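# Place a staple stick astride the open stapler's rail

## Task

Pick up one stick of staples from the tray and put it over the rail of the opened stapler, straddling it with its legs pointing down. The stapler must end up lying flat and resting directly on the table. The result only counts if it stays in place without the robot holding it. Afterwards release the stick and move the grippers away.

## Robot and tools

Robot: two arms, left_arm and right_arm, each with six joints and a parallel gripper. Cameras: cam_high, cam_low, cam_left_wrist, cam_right_wrist, each 896x504 pixels, returned in that order.

Scene frame: a single frame shared by both arms. The origin sits on the table surface midway between the arms. +z is up, +x reaches out over the table, and left_arm is mounted on the +y side. The names left and right refer to the arms, not to sides of any picture. Gripper fingers point along the gripper's +z axis and close along its y axis.

execute_actions takes "actions", a list holding zero or one item, plus optional "pictures" (boolean; images are included unless you pass false).
- Empty list: no command, just returns the current state.
- Motion item: {"rows": [[...]], "steps": n}, with n from 1 to 15 (default 15). Each control step is 1/30 s. One row is used per step; if there are fewer rows than steps, the last row repeats.
- Wait item: {"steps": n} with no rows, n up to 300. It sends nothing and returns after n control steps counted from the previous result, with your reply time included in that count.
A refused call sends nothing to the robot.

Each row is one flat list of 14 numbers, each in [-1, 1], always covering both arms: left_arm waist, shoulder, elbow, wrist pitch, wrist yaw, wrist roll, opening, then the same seven for right_arm. The six joint entries are offsets, not poses. They are measured from the joint angles shown in the most recent result that lists them, not from the previous row. Before any result in the scene has shown angles, and for the second or later call within one reply, they are measured from where the arm stands when the action begins. Scale: 1.0 equals 1.202 rad for waist, 1.258 for shoulder, 1.238 for elbow, 2.073 for wrist pitch, 2.022 for wrist yaw and for wrist roll. Because offsets are relative, a row of zeros is not a pause: it drives the joints back to the reference angles. The opening entry is absolute: +1 fully open, -1 closed.

Stated joint ranges (rad), same for both arms: waist -2.618 to 3.054, shoulder 0.000 to 3.142, elbow 0.000 to 3.142, wrist pitch -1.571 to 1.571, wrist yaw -1.571 to 1.571, wrist roll -2.094 to 2.094. A command more than 0.036 rad outward beyond a range is refused. The true end may differ from the stated one by up to 0.036 rad either way; commands beyond it are clipped there, and the result may print "joint sent to its limit" (possibly about an earlier, still-running action). Missing that line does not prove there is room left. Friction can leave a joint up to about 0.031 rad short, and smaller moves may not happen at all.

Speed: each joint's target stays within a fixed lead of its measured angle per step (waist 0.202, shoulder 0.258, elbow 0.238, wrist pitch 0.573, wrist yaw and roll 0.522 rad), and if the targets would move a gripper more than 70 mm from where it is, they are scaled back. Large moves therefore take several actions. Between calls the arms keep heading to the last row's target until they all nearly stop or a step is HELD; after that only a new action moves them further. Fingers still in motion finish opening or closing.

Result lines: the state line gives, per arm, end_effector_position (metres, scene frame) and end_effector_quat_wxyz. That position is the point between the finger pads, a bit under 1 cm behind the tips, and it can be off, more so at long reach. Joint positions and Joint velocities list each arm's six joints (rad, rad/s) then finger gap (m, m/s; 0.087 m fully open). grip_measured is the measured opening on the same -1..+1 scale as commands; each gripper may be off by about 1 mm, consistently. To hold something, command an opening below grip_measured: roughly 0.02 lower for a firm grip, less for a gentle one. Pad force tops out near 20 N; closing fast can squeeze harder and even spring the fingers open. "joint command not followed" means a clearance check altered or blocked some joint targets; the rest of the row still ran. HELD marks steps where all or part of your row was not sent. Joint torques follow the joint order, include offsets, scale and noise, and are nonzero even unloaded. MOTOR HOT appears from 75 °C; at 90 °C that arm halts 10 s, and at 100 °C it goes limp and drops; these are reported as OVER-TEMPERATURE FAULT. Avoid long loaded holds.

zoom_image: {"camera": name, "region": [x0, y0, x1, y1]} in pixels of that camera's latest image, origin top-left, at most 504 by 504 pixels; returns a closer view.

finished_scene: {"scene": number of the current scene}. Replying without a tool call ends everything.

Cautions: nothing may leave the table. Do not let the arms collide or press on each other. Avoid dropping, slipping, slamming or shoving hard. Brief external tugs on held parts or pushes on loose objects can happen. Time spent thinking keeps the simulation running, so be concise and move smoothly. Before finishing, open the gripper, pull clear, and confirm the staples sit on the rail with the stapler flat on the table.

Each tool is called after "Emit:" by a JSON object that holds its "op" and its "data".

## Session

Emit:
{"op": "execute_actions", "data": {"actions": []}}

Scene clock: 0.00 s of 4800.00 s.
left_arm: end_effector_position=(+0.3274, +0.4014, +0.1099) grip_measured=+0.989 end_effector_quat_wxyz=(-0.285, +0.814, -0.303, +0.405) | right_arm: end_effector_position=(+0.1158, +0.0438, +0.3165) grip_measured=+0.980 end_effector_quat_wxyz=(-0.615, +0.788, -0.005, -0.024)
Joint positions: left_arm=[ 0.468  1.007  0.274  0.185  0.214 -2.043  0.087] | right_arm=[ 1.205  1.139  1.003 -0.119 -0.278 -1.598  0.087]
Joint velocities: left_arm=[-0.012  0.017 -0.002  0.081 -0.007 -0.066 -0.   ] | right_arm=[-0.002 -0.027 -0.007 -0.007  0.007  0.022  0.001]
Joint torques (N m, as the arm reports them, + toward a larger angle): no reading
Motor temperatures (°C, as the motors report them): left_arm=[23 24 24 26 25 25] | right_arm=[24 22 26 24 23 25]

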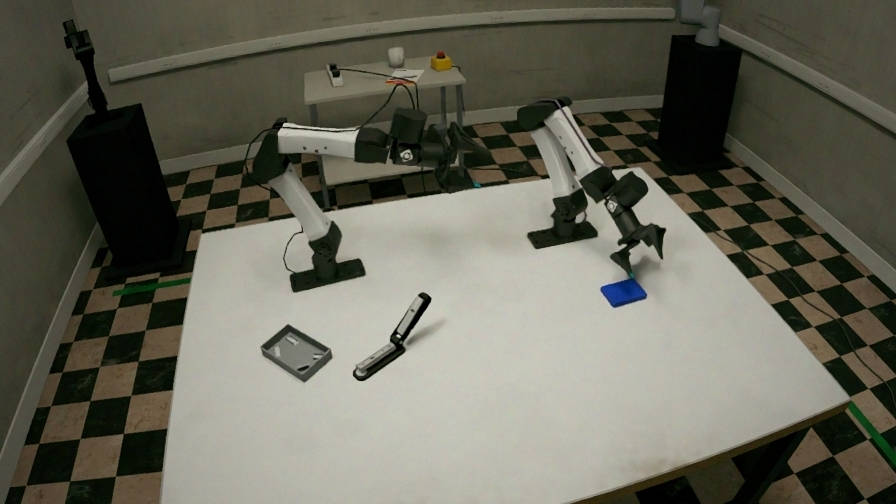

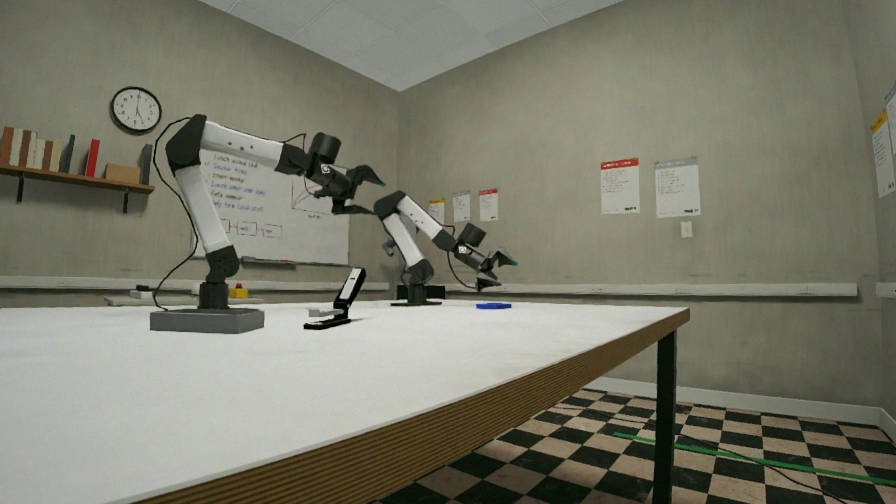

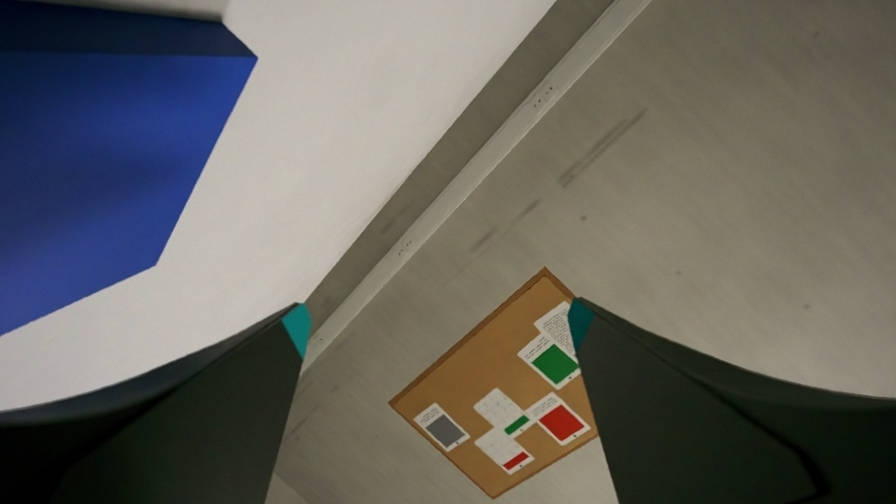

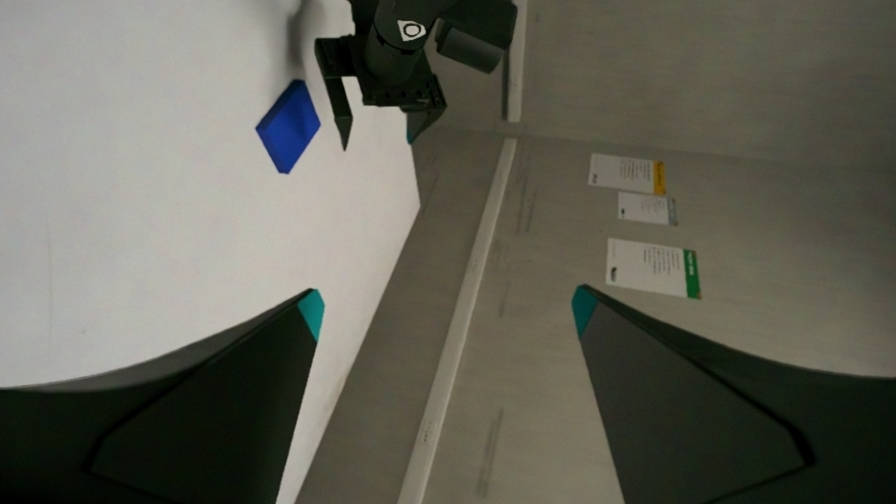

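Emit:
{"op": "zoom_image", "data": {"camera": "cam_high", "region": [240, 280, 460, 400]}}

Region (240, 280, 460, 400) of cam_high's 896x504 image, scaled by 2.291, with more detail than that image has; it fills the top 275 rows of this view, and the rest is white.

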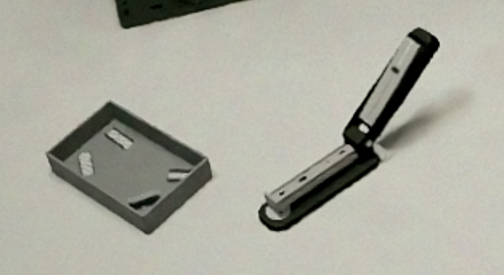

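Emit:
{"op": "execute_actions", "data": {"actions": [{"rows":[[0,0,0,0,0,0,1,-1,0.37,0,0.53,0.14,0.79,1]]}], "pictures": false}}

Emit:
{"op": "execute_actions", "data": {"actions": [{"steps":60}]}}

Scene clock: 18.03 s of 4800.00 s.
left_arm: end_effector_position=(+0.3274, +0.4014, +0.1099) grip_measured=+0.989 end_effector_quat_wxyz=(-0.285, +0.814, -0.303, +0.405) | right_arm: end_effector_position=(+0.4407, -0.0460, +0.2826) grip_measured=+0.980 end_effector_quat_wxyz=(+0.747, -0.412, +0.521, +0.028)
Joint positions: left_arm=[ 0.468  1.007  0.274  0.185  0.214 -2.043  0.087] | right_arm=[ 0.551  1.611  1.003  0.726 -0.045 -0.627  0.087]
Joint velocities: left_arm=[-0.002  0.007  0.002 -0.022  0.007 -0.022  0.   ] | right_arm=[-1.521  0.007 -0.017  1.121  0.183  2.161  0.001]
Joint torques (N m, as the arm reports them, + toward a larger angle): left_arm=[-0.04 -1.59  6.93  1.66  0.    0.09] | right_arm=[-1.02 -7.54  7.92  2.39 -0.02  0.12]
Motor temperatures (°C, as the motors report them): left_arm=[23 24 26 30 25 25] | right_arm=[24 23 29 28 23 25]
Steps of this call (steps 1 to 90: nothing new was sent; then 14.53 s passed at rest; steps 91 to 105: all 15 steps of this action). Readings (joint positions):
91: left_arm=[0.468 1.007 0.274 0.185 0.214 -2.043] | right_arm=[1.193 1.154 1.003 -0.087 -0.268 -1.554]
92: left_arm=[0.468 1.007 0.274 0.185 0.214 -2.043] | right_arm=[1.162 1.185 1.003 -0.012 -0.246 -1.496]
94: left_arm=[0.468 1.007 0.274 0.185 0.214 -2.043] | right_arm=[1.080 1.275 1.003 0.127 -0.196 -1.378]
98: left_arm=[0.468 1.007 0.274 0.185 0.214 -2.043] | right_arm=[0.904 1.489 1.003 0.406 -0.118 -1.118]
105: the state above

Scene clock: 20.03 s of 4800.00 s.
left_arm: end_effector_position=(+0.3274, +0.4014, +0.1099) grip_measured=+0.989 end_effector_quat_wxyz=(-0.285, +0.814, -0.303, +0.405) | right_arm: end_effector_position=(+0.5334, -0.2986, +0.3323) grip_measured=+0.980 end_effector_quat_wxyz=(+0.818, -0.029, +0.574, +0.038)
Joint positions: left_arm=[ 0.468  1.007  0.274  0.185  0.214 -2.043  0.087] | right_arm=[-0.003  1.611  1.003  0.955  0.011 -0.008  0.087]
Joint velocities: left_arm=[-0.002  0.007 -0.007  0.007 -0.037  0.022 -0.001] | right_arm=[-0.007  0.002 -0.002 -0.037 -0.022  0.007 -0.001]
Joint torques (N m, as the arm reports them, + toward a larger angle): left_arm=[-0.02 -1.6   6.85  1.65 -0.03  0.09] | right_arm=[ 0.23 -7.54  7.77  2.27 -0.22  0.11]
Motor temperatures (°C, as the motors report them): left_arm=[23 24 26 31 25 25] | right_arm=[24 23 29 28 23 25]
Steps of this call (steps 1 to 45: the robot went on to your last target; steps 46 to 60: nothing new was sent). Readings (joint positions):
1: left_arm=[0.468 1.007 0.274 0.185 0.214 -2.043] | right_arm=[0.495 1.611 1.003 0.764 -0.040 -0.549]
2: left_arm=[0.468 1.007 0.274 0.185 0.214 -2.043] | right_arm=[0.437 1.611 1.003 0.795 -0.035 -0.468]
4: left_arm=[0.468 1.007 0.274 0.185 0.214 -2.043] | right_arm=[0.315 1.611 1.003 0.843 -0.025 -0.330]
8: left_arm=[0.468 1.007 0.274 0.185 0.214 -2.043] | right_arm=[0.076 1.611 1.003 0.897 -0.011 -0.160]
60: the state above
All arms were judged still, so your last target was given up. Only a new action makes them travel on or press farther. Fingers that are still opening or closing keep moving.

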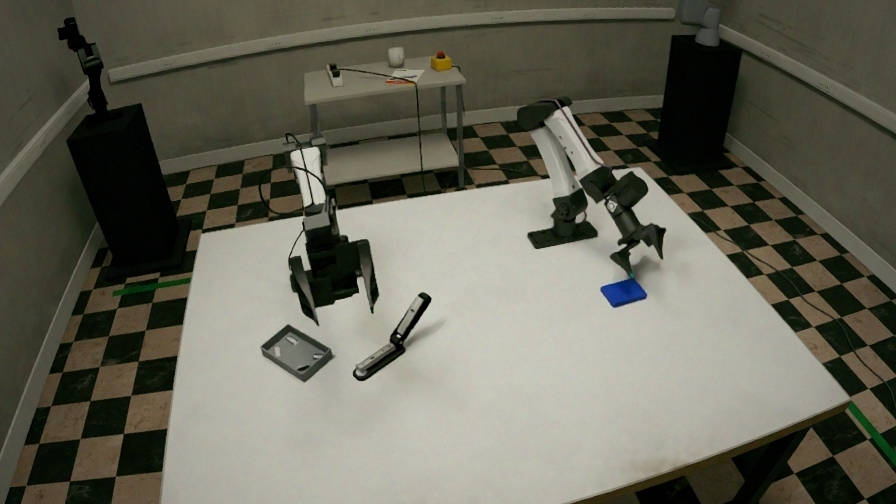

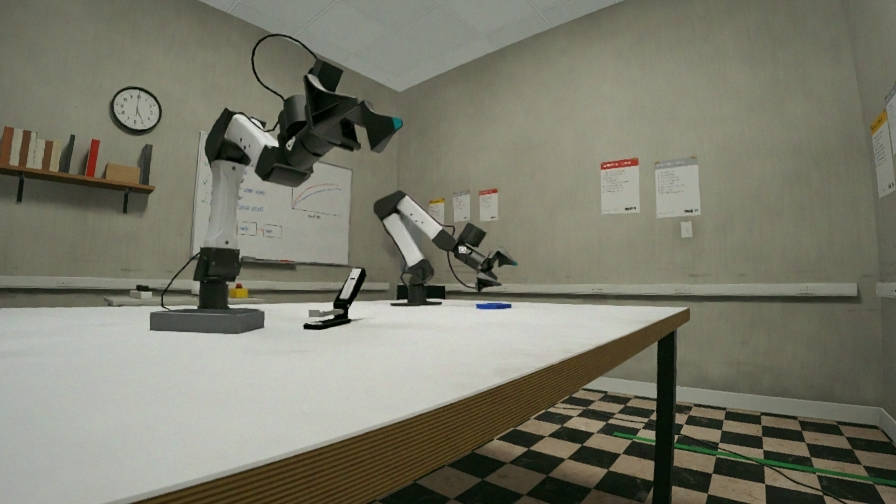

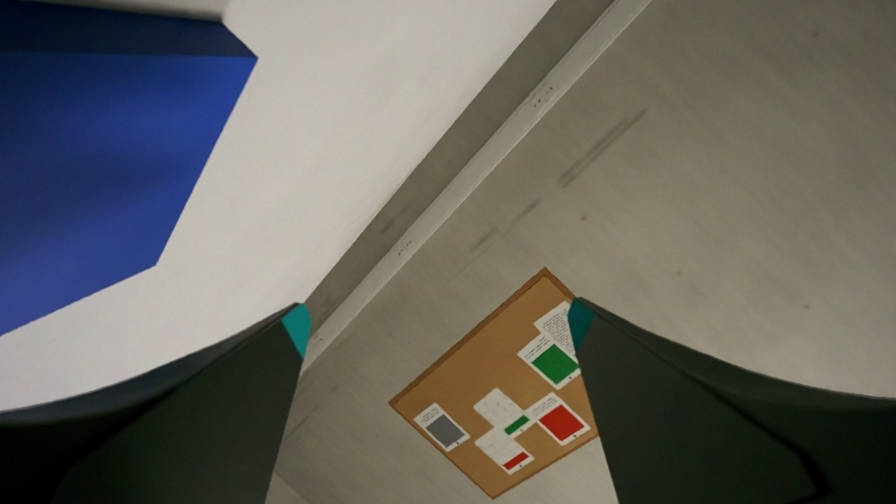

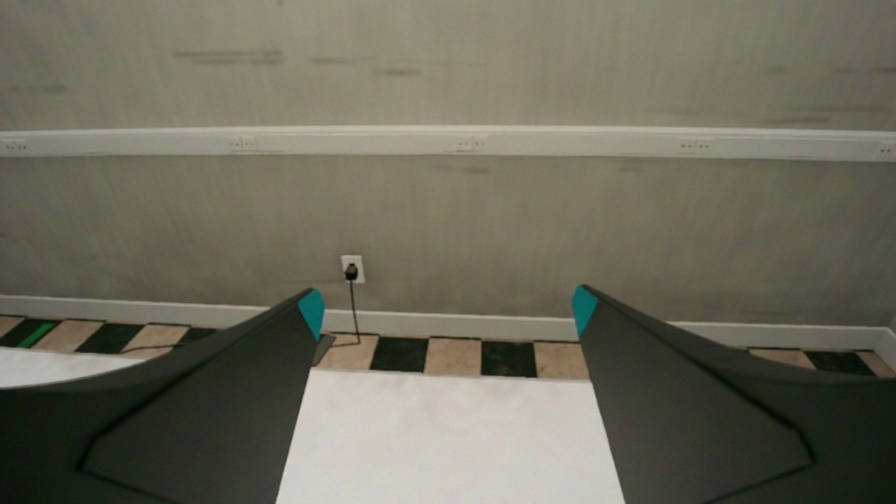

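Emit:
{"op": "execute_actions", "data": {"actions": [{"rows":[[0,0,0,0,0,0,1,0,0,0,-0.925,0,0,1]]}], "pictures": false}}

Emit:
{"op": "execute_actions", "data": {"actions": [{"steps":45}]}}

Scene clock: 25.27 s of 4800.00 s.
left_arm: end_effector_position=(+0.3274, +0.4014, +0.1099) grip_measured=+0.989 end_effector_quat_wxyz=(-0.285, +0.814, -0.303, +0.405) | right_arm: end_effector_position=(+0.4580, -0.3068, +0.1042) grip_measured=+0.980 end_effector_quat_wxyz=(+0.445, -0.050, +0.894, +0.017)
Joint positions: left_arm=[ 0.468  1.007  0.274  0.185  0.214 -2.043  0.087] | right_arm=[-0.003  1.606  1.004 -0.046  0.011 -0.008  0.087]
Joint velocities: left_arm=[-0.002 -0.002  0.007 -0.037 -0.022  0.022  0.   ] | right_arm=[-0.002 -0.022  0.012 -1.941  0.037  0.037  0.001]
Joint torques (N m, as the arm reports them, + toward a larger angle): left_arm=[ 0.03 -1.61  6.94  1.64  0.    0.11] | right_arm=[-0.29 -6.77  7.77  2.04 -0.15  0.02]
Motor temperatures (°C, as the motors report them): left_arm=[23 24 27 31 25 25] | right_arm=[24 24 29 29 23 25]
Steps of this call (steps 1 to 90: nothing new was sent; then 1.73 s passed at rest; steps 91 to 105: all 15 steps of this action). Readings (joint positions):
91: left_arm=[0.468 1.007 0.274 0.185 0.214 -2.043] | right_arm=[-0.003 1.609 1.004 0.917 0.011 -0.008]
92: left_arm=[0.468 1.007 0.274 0.185 0.214 -2.043] | right_arm=[-0.003 1.606 1.004 0.858 0.011 -0.008]
94: left_arm=[0.468 1.007 0.274 0.185 0.214 -2.043] | right_arm=[-0.003 1.606 1.004 0.721 0.011 -0.008]
98: left_arm=[0.468 1.007 0.274 0.185 0.214 -2.043] | right_arm=[-0.003 1.606 1.004 0.442 0.011 -0.008]
105: the state above

Scene clock: 26.77 s of 4800.00 s.
left_arm: end_effector_position=(+0.3274, +0.4014, +0.1099) grip_measured=+0.989 end_effector_quat_wxyz=(-0.285, +0.814, -0.303, +0.405) | right_arm: end_effector_position=(+0.2493, -0.3295, +0.0377) grip_measured=+0.980 end_effector_quat_wxyz=(+0.011, -0.058, +0.998, -0.005)
Joint positions: left_arm=[ 0.468  1.007  0.274  0.185  0.214 -2.043  0.087] | right_arm=[-0.003  1.606  1.004 -0.947  0.012 -0.009  0.087]
Joint velocities: left_arm=[ 0.012 -0.007  0.017  0.007 -0.066  0.007 -0.001] | right_arm=[-0.002  0.012  0.002 -0.051  0.007  0.007  0.001]
Joint torques (N m, as the arm reports them, + toward a larger angle): left_arm=[-0.04 -1.68  6.93  1.64  0.    0.11] | right_arm=[-0.31 -5.45  6.38  0.33 -0.15  0.02]
Motor temperatures (°C, as the motors report them): left_arm=[23 24 27 31 25 25] | right_arm=[24 24 29 28 23 25]
Steps of this call (steps 1 to 45: the robot went on to your last target). Readings (joint positions):
1: left_arm=[0.468 1.007 0.274 0.185 0.214 -2.043] | right_arm=[-0.003 1.606 1.004 -0.116 0.011 -0.008]
2: left_arm=[0.468 1.007 0.274 0.185 0.214 -2.043] | right_arm=[-0.003 1.606 1.004 -0.186 0.011 -0.008]
4: left_arm=[0.468 1.007 0.274 0.185 0.214 -2.043] | right_arm=[-0.003 1.606 1.004 -0.326 0.011 -0.008]
8: left_arm=[0.468 1.007 0.274 0.185 0.214 -2.043] | right_arm=[-0.003 1.606 1.004 -0.606 0.011 -0.008]
45: the state above
All arms were judged still, so your last target was given up. Only a new action makes them travel on or press farther. Fingers that are still opening or closing keep moving.

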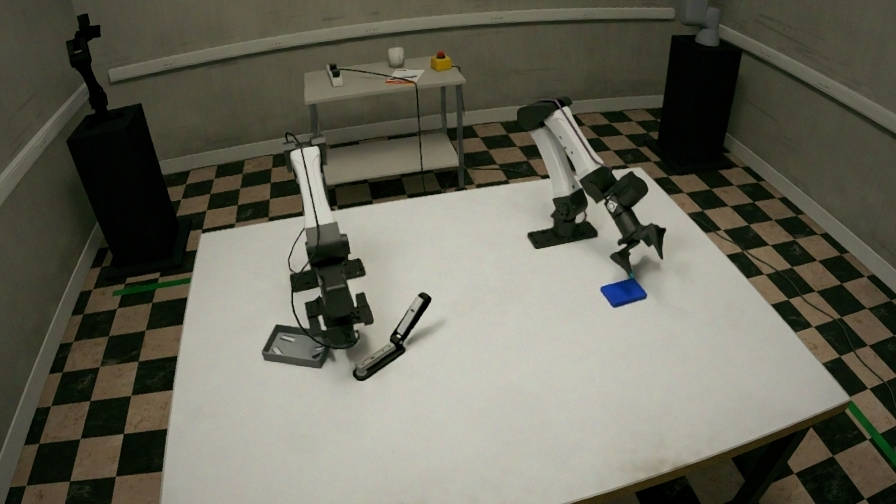

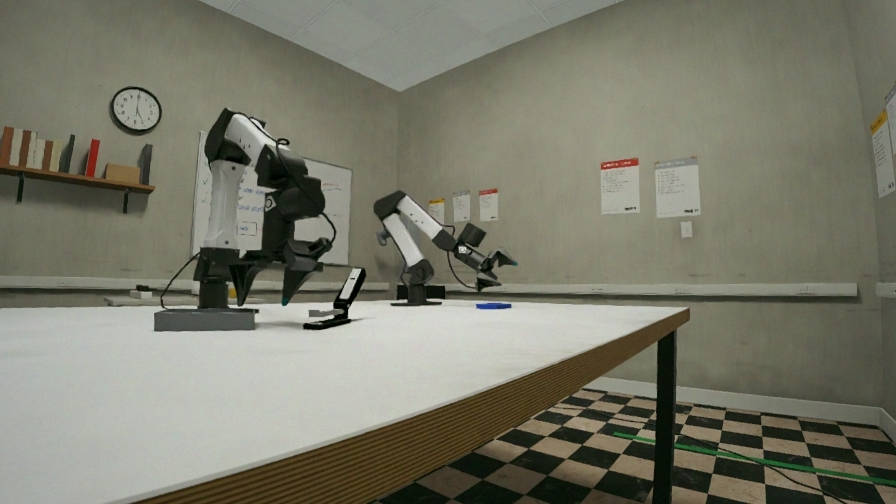

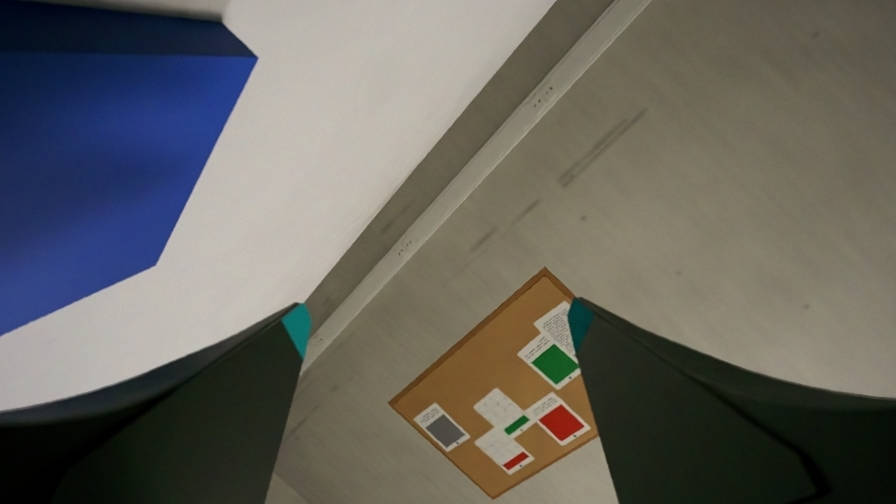

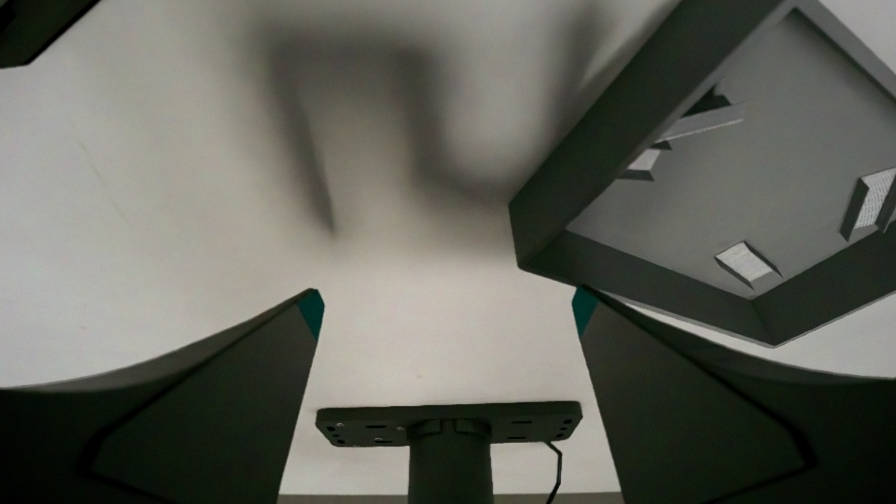

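Emit:
{"op": "execute_actions", "data": {"actions": [{"rows":[[0,0,0,0,0,0,1,0,0,0.24,-0.145,0,0,1]]}], "pictures": false}}

Emit:
{"op": "execute_actions", "data": {"actions": [{"rows":[[0,0,0,0,0,0,1,-0.25,0,0,0,0,0,1]]}], "pictures": false}}

Emit:
{"op": "execute_actions", "data": {"actions": [{"steps":20}]}}

Scene clock: 34.10 s of 4800.00 s.
left_arm: end_effector_position=(+0.3274, +0.4014, +0.1099) grip_measured=+0.989 end_effector_quat_wxyz=(-0.285, +0.814, -0.303, +0.405) | right_arm: end_effector_position=(+0.2684, -0.3274, +0.1075) grip_measured=+0.980 end_effector_quat_wxyz=(+0.018, -0.058, +0.998, -0.005)
Joint positions: left_arm=[ 0.468  1.007  0.274  0.185  0.214 -2.043  0.087] | right_arm=[-0.003  1.607  1.292 -1.22   0.012 -0.009  0.087]
Joint velocities: left_arm=[ 0.007  0.017  0.017  0.022  0.037  0.051 -0.   ] | right_arm=[-0.002  0.002 -0.002 -0.081 -0.007  0.007  0.   ]
Joint torques (N m, as the arm reports them, + toward a larger angle): left_arm=[ 0.06 -1.71  6.92  1.65 -0.01  0.1 ] | right_arm=[-0.29 -6.23  7.63  0.37 -0.15  0.02]
Motor temperatures (°C, as the motors report them): left_arm=[23 24 28 32 25 25] | right_arm=[24 25 30 27 23 25]
Steps of this call (steps 1 to 90: nothing new was sent; then 3.83 s passed at rest; steps 91 to 105: all 15 steps of this action). Readings (joint positions):
91: left_arm=[0.468 1.007 0.274 0.185 0.214 -2.043] | right_arm=[-0.003 1.612 1.037 -0.999 0.012 -0.009]
92: left_arm=[0.468 1.007 0.274 0.185 0.214 -2.043] | right_arm=[-0.003 1.622 1.098 -1.070 0.012 -0.009]
94: left_arm=[0.468 1.007 0.274 0.185 0.214 -2.043] | right_arm=[-0.003 1.621 1.219 -1.128 0.012 -0.009]
98: left_arm=[0.468 1.007 0.274 0.185 0.214 -2.043] | right_arm=[-0.003 1.607 1.292 -1.160 0.012 -0.009]
105: the state above

Scene clock: 34.60 s of 4800.00 s.
left_arm: end_effector_position=(+0.3274, +0.4014, +0.1099) grip_measured=+0.989 end_effector_quat_wxyz=(-0.285, +0.814, -0.303, +0.405) | right_arm: end_effector_position=(+0.2645, -0.4048, +0.1075) grip_measured=+0.980 end_effector_quat_wxyz=(+0.018, +0.095, +0.995, -0.011)
Joint positions: left_arm=[ 0.468  1.007  0.274  0.185  0.214 -2.043  0.087] | right_arm=[-0.311  1.607  1.292 -1.218  0.018 -0.01   0.087]
Joint velocities: left_arm=[-0.002 -0.027 -0.007 -0.066  0.022 -0.007  0.001] | right_arm=[ 0.017  0.007  0.017 -0.037  0.007 -0.051 -0.   ]
Joint torques (N m, as the arm reports them, + toward a larger angle): left_arm=[-0.04 -1.64  6.85  1.67  0.    0.11] | right_arm=[ 0.36 -6.21  6.81  0.51 -0.2   0.04]
Motor temperatures (°C, as the motors report them): left_arm=[23 24 28 32 25 25] | right_arm=[24 25 30 27 23 25]
Steps of this call (steps 1 to 15: all 15 steps of this action). Readings (joint positions):
1: left_arm=[0.468 1.007 0.274 0.185 0.214 -2.043] | right_arm=[-0.025 1.607 1.292 -1.221 0.001 -0.010]
2: left_arm=[0.468 1.007 0.274 0.185 0.214 -2.043] | right_arm=[-0.076 1.607 1.292 -1.220 -0.004 -0.010]
4: left_arm=[0.468 1.007 0.274 0.185 0.214 -2.043] | right_arm=[-0.213 1.607 1.292 -1.218 -0.001 -0.010]
8: left_arm=[0.468 1.007 0.274 0.185 0.214 -2.043] | right_arm=[-0.321 1.607 1.292 -1.218 0.018 -0.010]
15: the state above

Scene clock: 35.27 s of 4800.00 s.
left_arm: end_effector_position=(+0.3274, +0.4014, +0.1099) grip_measured=+0.989 end_effector_quat_wxyz=(-0.285, +0.814, -0.303, +0.405) | right_arm: end_effector_position=(+0.2645, -0.4048, +0.1075) grip_measured=+0.980 end_effector_quat_wxyz=(+0.018, +0.095, +0.995, -0.011)
Joint positions: left_arm=[ 0.468  1.007  0.274  0.185  0.214 -2.043  0.087] | right_arm=[-0.311  1.607  1.292 -1.218  0.018 -0.01   0.087]
Joint velocities: left_arm=[ 0.007 -0.012 -0.007 -0.007  0.022 -0.066 -0.002] | right_arm=[-0.007 -0.007 -0.002 -0.007 -0.007  0.066  0.   ]
Joint torques (N m, as the arm reports them, + toward a larger angle): left_arm=[ 0.02 -1.61  6.87  1.66 -0.01  0.12] | right_arm=[ 0.33 -6.18  6.83  0.51 -0.21  0.04]
Motor temperatures (°C, as the motors report them): left_arm=[23 24 28 32 25 25] | right_arm=[24 25 30 27 23 25]
Steps of this call (steps 1 to 15: the robot went on to your last target; steps 16 to 20: nothing new was sent). Readings (joint positions):
1: left_arm=[0.468 1.007 0.274 0.185 0.214 -2.043] | right_arm=[-0.311 1.607 1.292 -1.218 0.018 -0.010]
2: left_arm=[0.468 1.007 0.274 0.185 0.214 -2.043] | right_arm=[-0.311 1.607 1.292 -1.218 0.018 -0.010]
4: left_arm=[0.468 1.007 0.274 0.185 0.214 -2.043] | right_arm=[-0.311 1.607 1.292 -1.218 0.018 -0.010]
8: left_arm=[0.468 1.007 0.274 0.185 0.214 -2.043] | right_arm=[-0.311 1.607 1.292 -1.218 0.018 -0.010]
20: the state above
All arms were judged still, so your last target was given up. Only a new action makes them travel on or press farther. Fingers that are still opening or closing keep moving.

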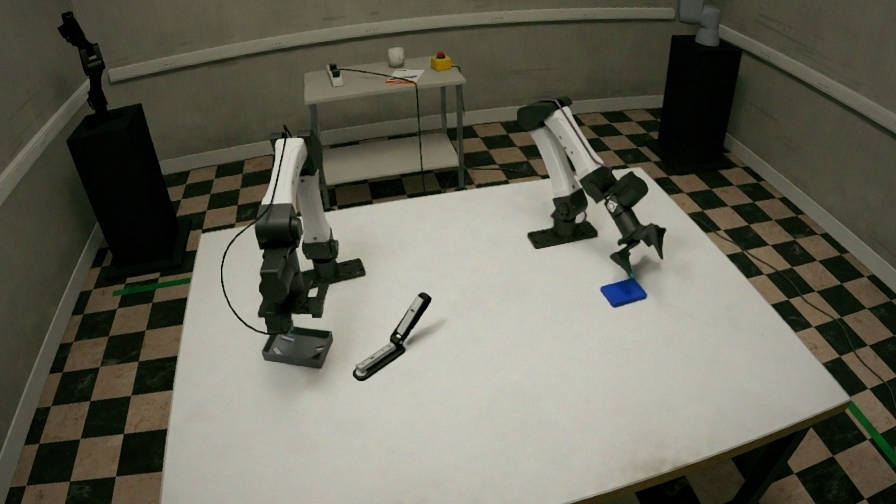

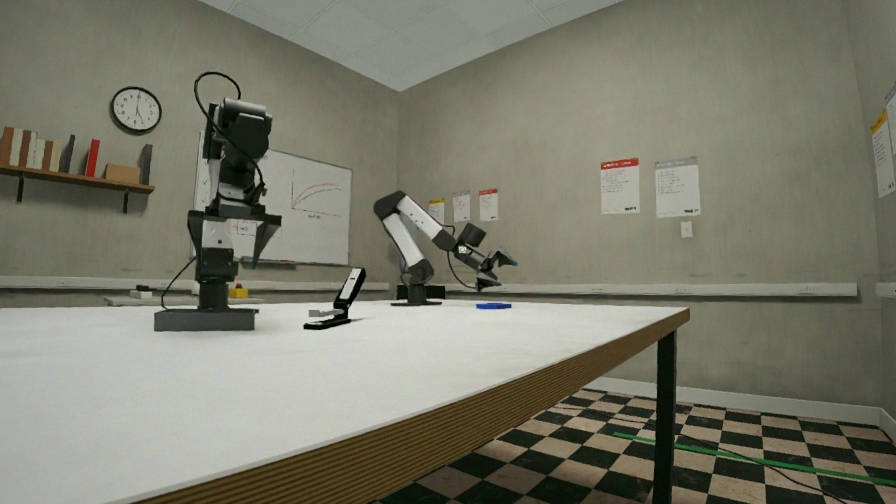

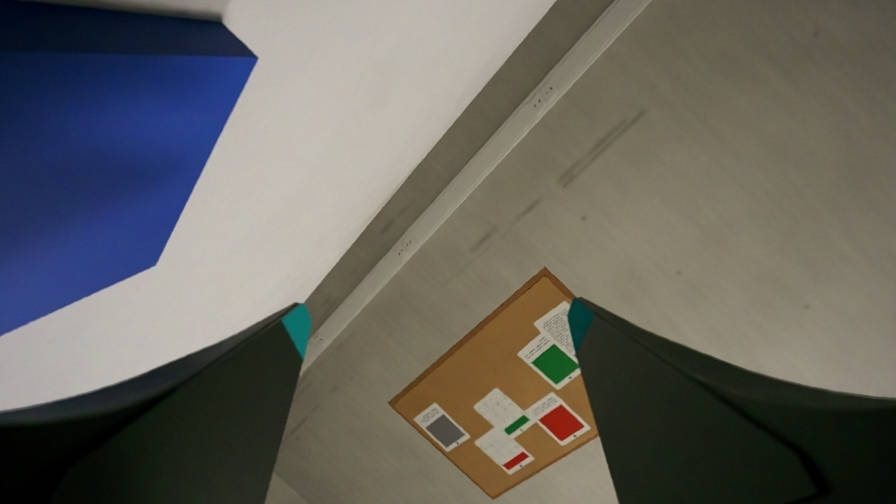

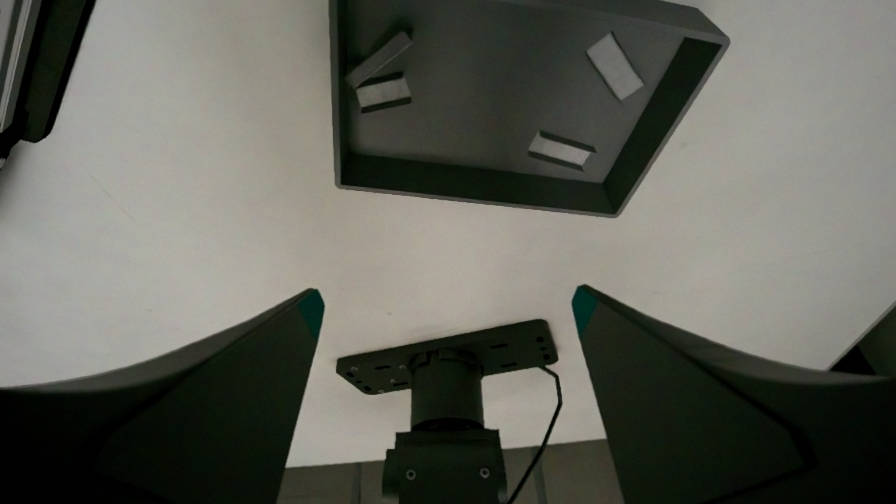

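Emit:
{"op": "execute_actions", "data": {"actions": [{"rows":[[0,0,0,0,0,0,1,-0.08,0.2,0.2,0,0,0,1]]}], "pictures": false}}

Emit:
{"op": "execute_actions", "data": {"actions": [{"steps":15}]}}

Scene clock: 44.97 s of 4800.00 s.
left_arm: end_effector_position=(+0.3274, +0.4014, +0.1099) grip_measured=+0.989 end_effector_quat_wxyz=(-0.285, +0.814, -0.303, +0.405) | right_arm: end_effector_position=(+0.3152, -0.4460, +0.0869) grip_measured=+0.980 end_effector_quat_wxyz=(+0.004, +0.144, +0.989, -0.009)
Joint positions: left_arm=[ 0.468  1.007  0.274  0.185  0.214 -2.043  0.087] | right_arm=[-0.411  1.868  1.512 -1.205  0.016 -0.01   0.087]
Joint velocities: left_arm=[ 0.007  0.002 -0.002 -0.037 -0.007 -0.081 -0.   ] | right_arm=[ 0.022 -0.012 -0.017 -0.007  0.022 -0.037  0.   ]
Joint torques (N m, as the arm reports them, + toward a larger angle): left_arm=[ 0.   -1.67  6.94  1.65 -0.01  0.11] | right_arm=[-0.02 -9.01  9.06  0.31 -0.15  0.02]
Motor temperatures (°C, as the motors report them): left_arm=[23 24 29 33 25 25] | right_arm=[24 26 30 26 23 25]
Steps of this call (steps 1 to 90: nothing new was sent; then 6.20 s passed at rest; steps 91 to 105: all 15 steps of this action). Readings (joint positions):
91: left_arm=[0.468 1.007 0.274 0.185 0.214 -2.043] | right_arm=[-0.321 1.640 1.331 -1.251 0.013 -0.010]
92: left_arm=[0.468 1.007 0.274 0.185 0.214 -2.043] | right_arm=[-0.341 1.702 1.407 -1.271 0.012 -0.010]
94: left_arm=[0.468 1.007 0.274 0.185 0.214 -2.043] | right_arm=[-0.385 1.808 1.500 -1.223 0.013 -0.010]
98: left_arm=[0.468 1.007 0.274 0.185 0.214 -2.043] | right_arm=[-0.411 1.868 1.512 -1.204 0.016 -0.010]
105: the state above

Scene clock: 45.47 s of 4800.00 s.
left_arm: end_effector_position=(+0.3274, +0.4014, +0.1099) grip_measured=+0.989 end_effector_quat_wxyz=(-0.285, +0.814, -0.303, +0.405) | right_arm: end_effector_position=(+0.3152, -0.4460, +0.0869) grip_measured=+0.980 end_effector_quat_wxyz=(+0.004, +0.144, +0.989, -0.009)
Joint positions: left_arm=[ 0.468  1.007  0.274  0.185  0.214 -2.043  0.087] | right_arm=[-0.411  1.868  1.512 -1.205  0.016 -0.01   0.087]
Joint velocities: left_arm=[-0.002 -0.002  0.007 -0.022 -0.022 -0.066  0.   ] | right_arm=[-0.022  0.007 -0.007 -0.007 -0.081 -0.022  0.001]
Joint torques (N m, as the arm reports them, + toward a larger angle): left_arm=[ 0.01 -1.63  6.92  1.66  0.    0.09] | right_arm=[-0.03 -9.    9.13  0.34 -0.14  0.02]
Motor temperatures (°C, as the motors report them): left_arm=[23 24 29 33 25 25] | right_arm=[24 26 30 26 23 25]
Steps of this call (steps 1 to 15: the robot went on to your last target). Readings (joint positions):
1: left_arm=[0.468 1.007 0.274 0.185 0.214 -2.043] | right_arm=[-0.411 1.868 1.512 -1.205 0.016 -0.010]
2: left_arm=[0.468 1.007 0.274 0.185 0.214 -2.043] | right_arm=[-0.411 1.868 1.512 -1.205 0.016 -0.010]
4: left_arm=[0.468 1.007 0.274 0.185 0.214 -2.043] | right_arm=[-0.411 1.868 1.512 -1.205 0.016 -0.010]
8: left_arm=[0.468 1.007 0.274 0.185 0.214 -2.043] | right_arm=[-0.411 1.868 1.512 -1.205 0.016 -0.010]
15: the state above
All arms were judged still, so your last target was given up. Only a new action makes them travel on or press farther. Fingers that are still opening or closing keep moving.

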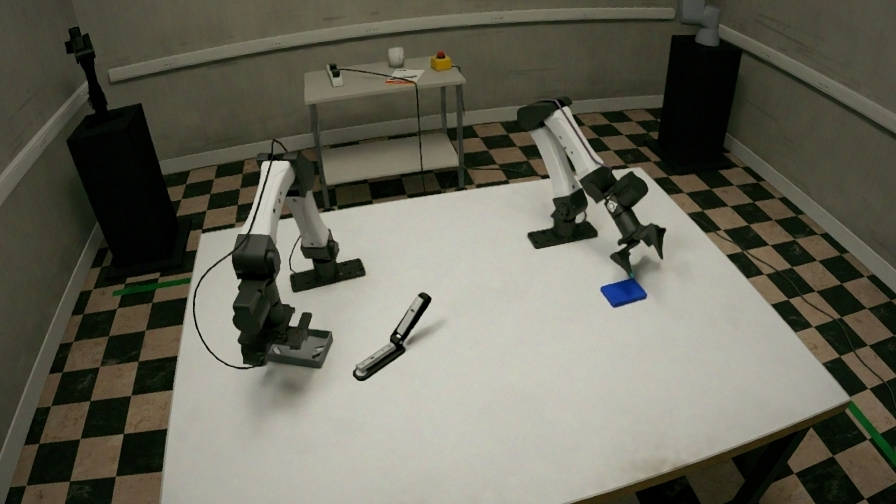

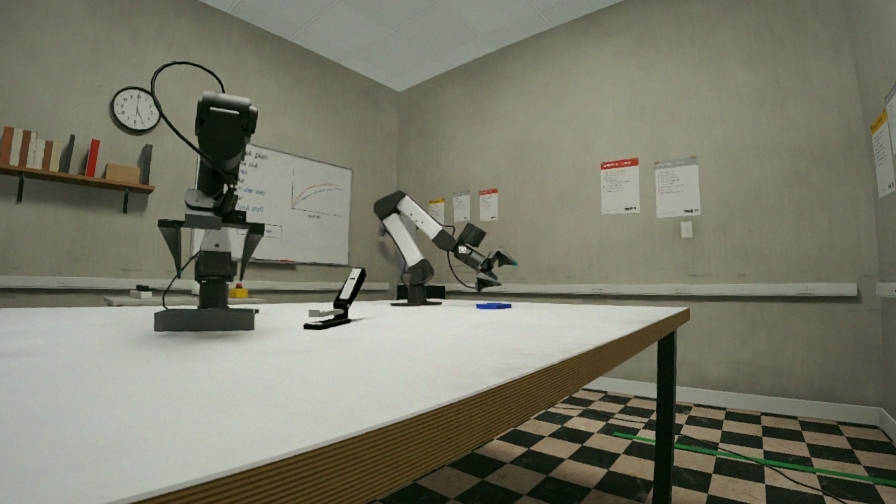

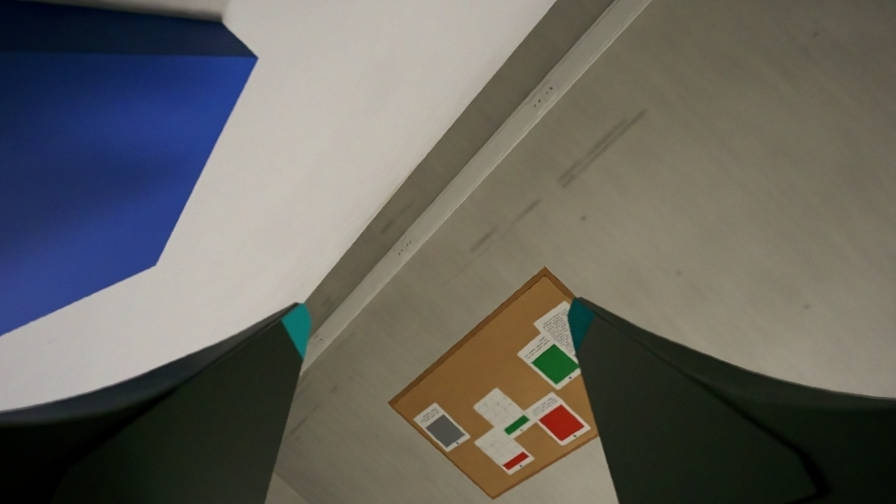

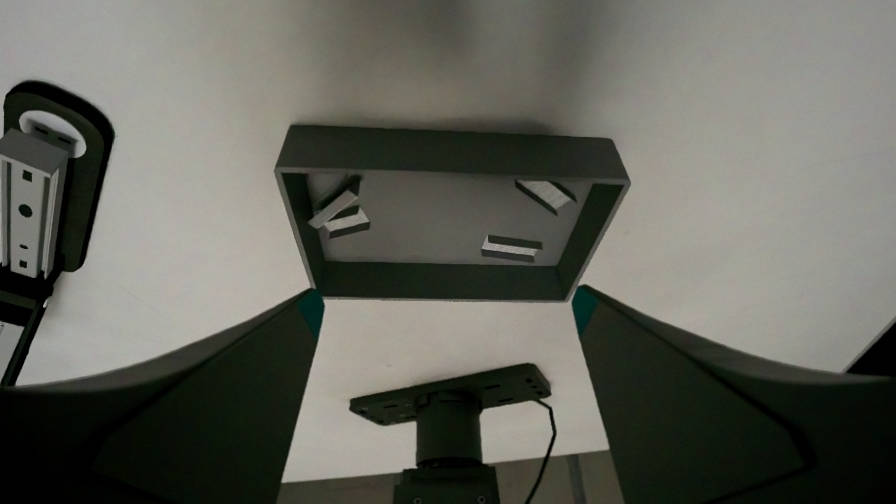

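Emit:
{"op": "execute_actions", "data": {"actions": [{"rows":[[0,0,0,0,0,0,1,-0.08,0.05,0.07,0,0,0.45,-0.35]]}], "pictures": false}}

Emit:
{"op": "execute_actions", "data": {"actions": [{"steps":30}]}}

Scene clock: 56.70 s of 4800.00 s.
left_arm: end_effector_position=(+0.3274, +0.4014, +0.1099) grip_measured=+0.989 end_effector_quat_wxyz=(-0.285, +0.814, -0.303, +0.405) | right_arm: end_effector_position=(+0.3425, -0.4579, +0.0835) grip_measured=-0.350 end_effector_quat_wxyz=(+0.009, +0.585, +0.811, -0.006)
Joint positions: left_arm=[ 0.468  1.007  0.274  0.185  0.214 -2.043  0.087] | right_arm=[-0.514  1.919  1.569 -1.206  0.017  0.847  0.028]
Joint velocities: left_arm=[-0.007 -0.017 -0.012 -0.007 -0.022 -0.037  0.001] | right_arm=[ 0.002 -0.022 -0.012 -0.125 -0.051  0.242  0.   ]
Joint torques (N m, as the arm reports them, + toward a larger angle): left_arm=[ 0.05 -1.55  6.88  1.64 -0.02  0.09] | right_arm=[ 0.26 -7.9   9.32  0.45 -0.1   0.11]
Motor temperatures (°C, as the motors report them): left_arm=[23 24 29 34 25 25] | right_arm=[24 28 32 26 23 25]
Steps of this call (steps 1 to 90: nothing new was sent; then 7.73 s passed at rest; steps 91 to 105: all 15 steps of this action). Readings (joint positions):
91: left_arm=[0.468 1.007 0.274 0.185 0.214 -2.043] | right_arm=[-0.419 1.875 1.522 -1.212 0.012 0.067]
92: left_arm=[0.468 1.007 0.274 0.185 0.214 -2.043] | right_arm=[-0.435 1.888 1.542 -1.215 0.010 0.166]
94: left_arm=[0.468 1.007 0.274 0.185 0.214 -2.043] | right_arm=[-0.480 1.909 1.566 -1.207 0.011 0.364]
98: left_arm=[0.468 1.007 0.274 0.185 0.214 -2.043] | right_arm=[-0.515 1.919 1.569 -1.206 0.017 0.674]
105: the state above

Scene clock: 57.70 s of 4800.00 s.
left_arm: end_effector_position=(+0.3274, +0.4014, +0.1099) grip_measured=+0.989 end_effector_quat_wxyz=(-0.285, +0.814, -0.303, +0.405) | right_arm: end_effector_position=(+0.3443, -0.4573, +0.0836) grip_measured=-0.350 end_effector_quat_wxyz=(+0.009, +0.603, +0.798, -0.006)
Joint positions: left_arm=[ 0.468  1.007  0.274  0.185  0.214 -2.043  0.087] | right_arm=[-0.514  1.919  1.569 -1.206  0.017  0.892  0.028]
Joint velocities: left_arm=[-0.002 -0.017  0.012 -0.037  0.022 -0.022 -0.001] | right_arm=[ 0.002  0.012  0.012  0.081 -0.037 -0.022 -0.   ]
Joint torques (N m, as the arm reports them, + toward a larger angle): left_arm=[-0.07 -1.58  6.86  1.64  0.01  0.11] | right_arm=[ 0.29 -7.88  9.3   0.44 -0.09  0.11]
Motor temperatures (°C, as the motors report them): left_arm=[23 24 29 34 25 25] | right_arm=[24 28 32 26 23 25]
Steps of this call (steps 1 to 30: the robot went on to your last target). Readings (joint positions):
1: left_arm=[0.468 1.007 0.274 0.185 0.214 -2.043] | right_arm=[-0.514 1.919 1.569 -1.206 0.017 0.856]
2: left_arm=[0.468 1.007 0.274 0.185 0.214 -2.043] | right_arm=[-0.514 1.919 1.569 -1.206 0.017 0.863]
4: left_arm=[0.468 1.007 0.274 0.185 0.214 -2.043] | right_arm=[-0.514 1.919 1.569 -1.206 0.017 0.874]
8: left_arm=[0.468 1.007 0.274 0.185 0.214 -2.043] | right_arm=[-0.514 1.919 1.569 -1.206 0.017 0.885]
30: the state above
All arms were judged still, so your last target was given up. Only a new action makes them travel on or press farther. Fingers that are still opening or closing keep moving.

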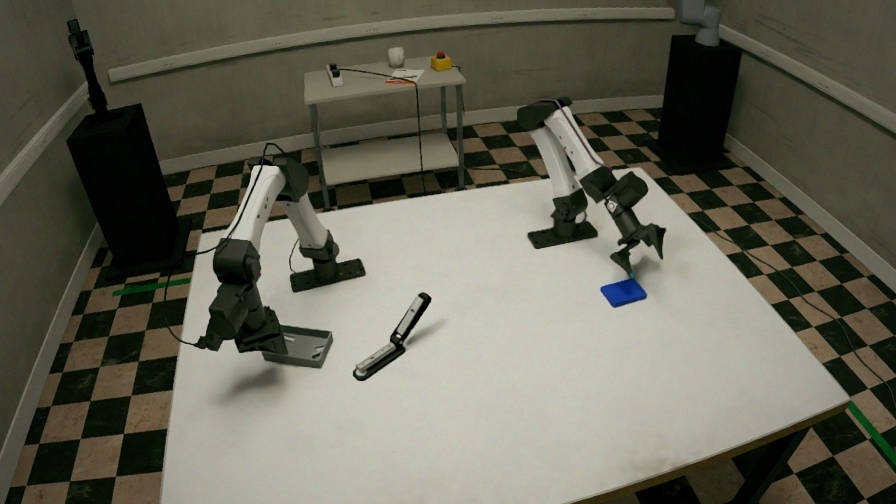

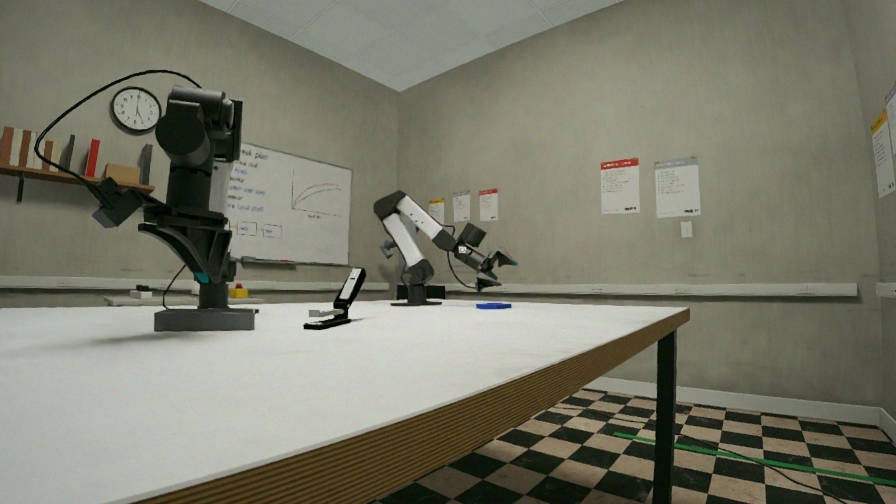

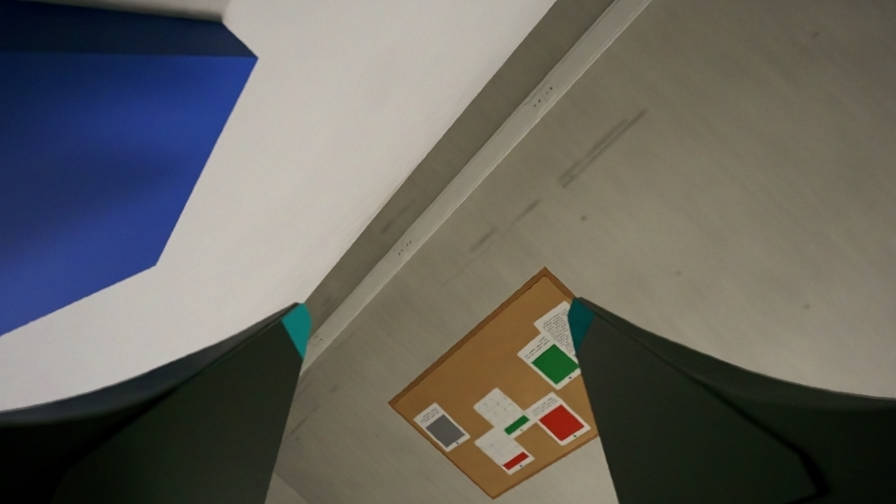

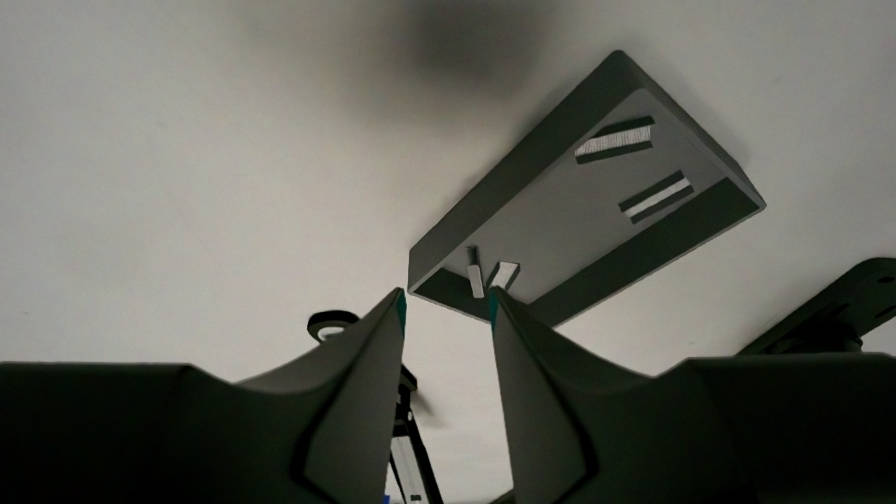

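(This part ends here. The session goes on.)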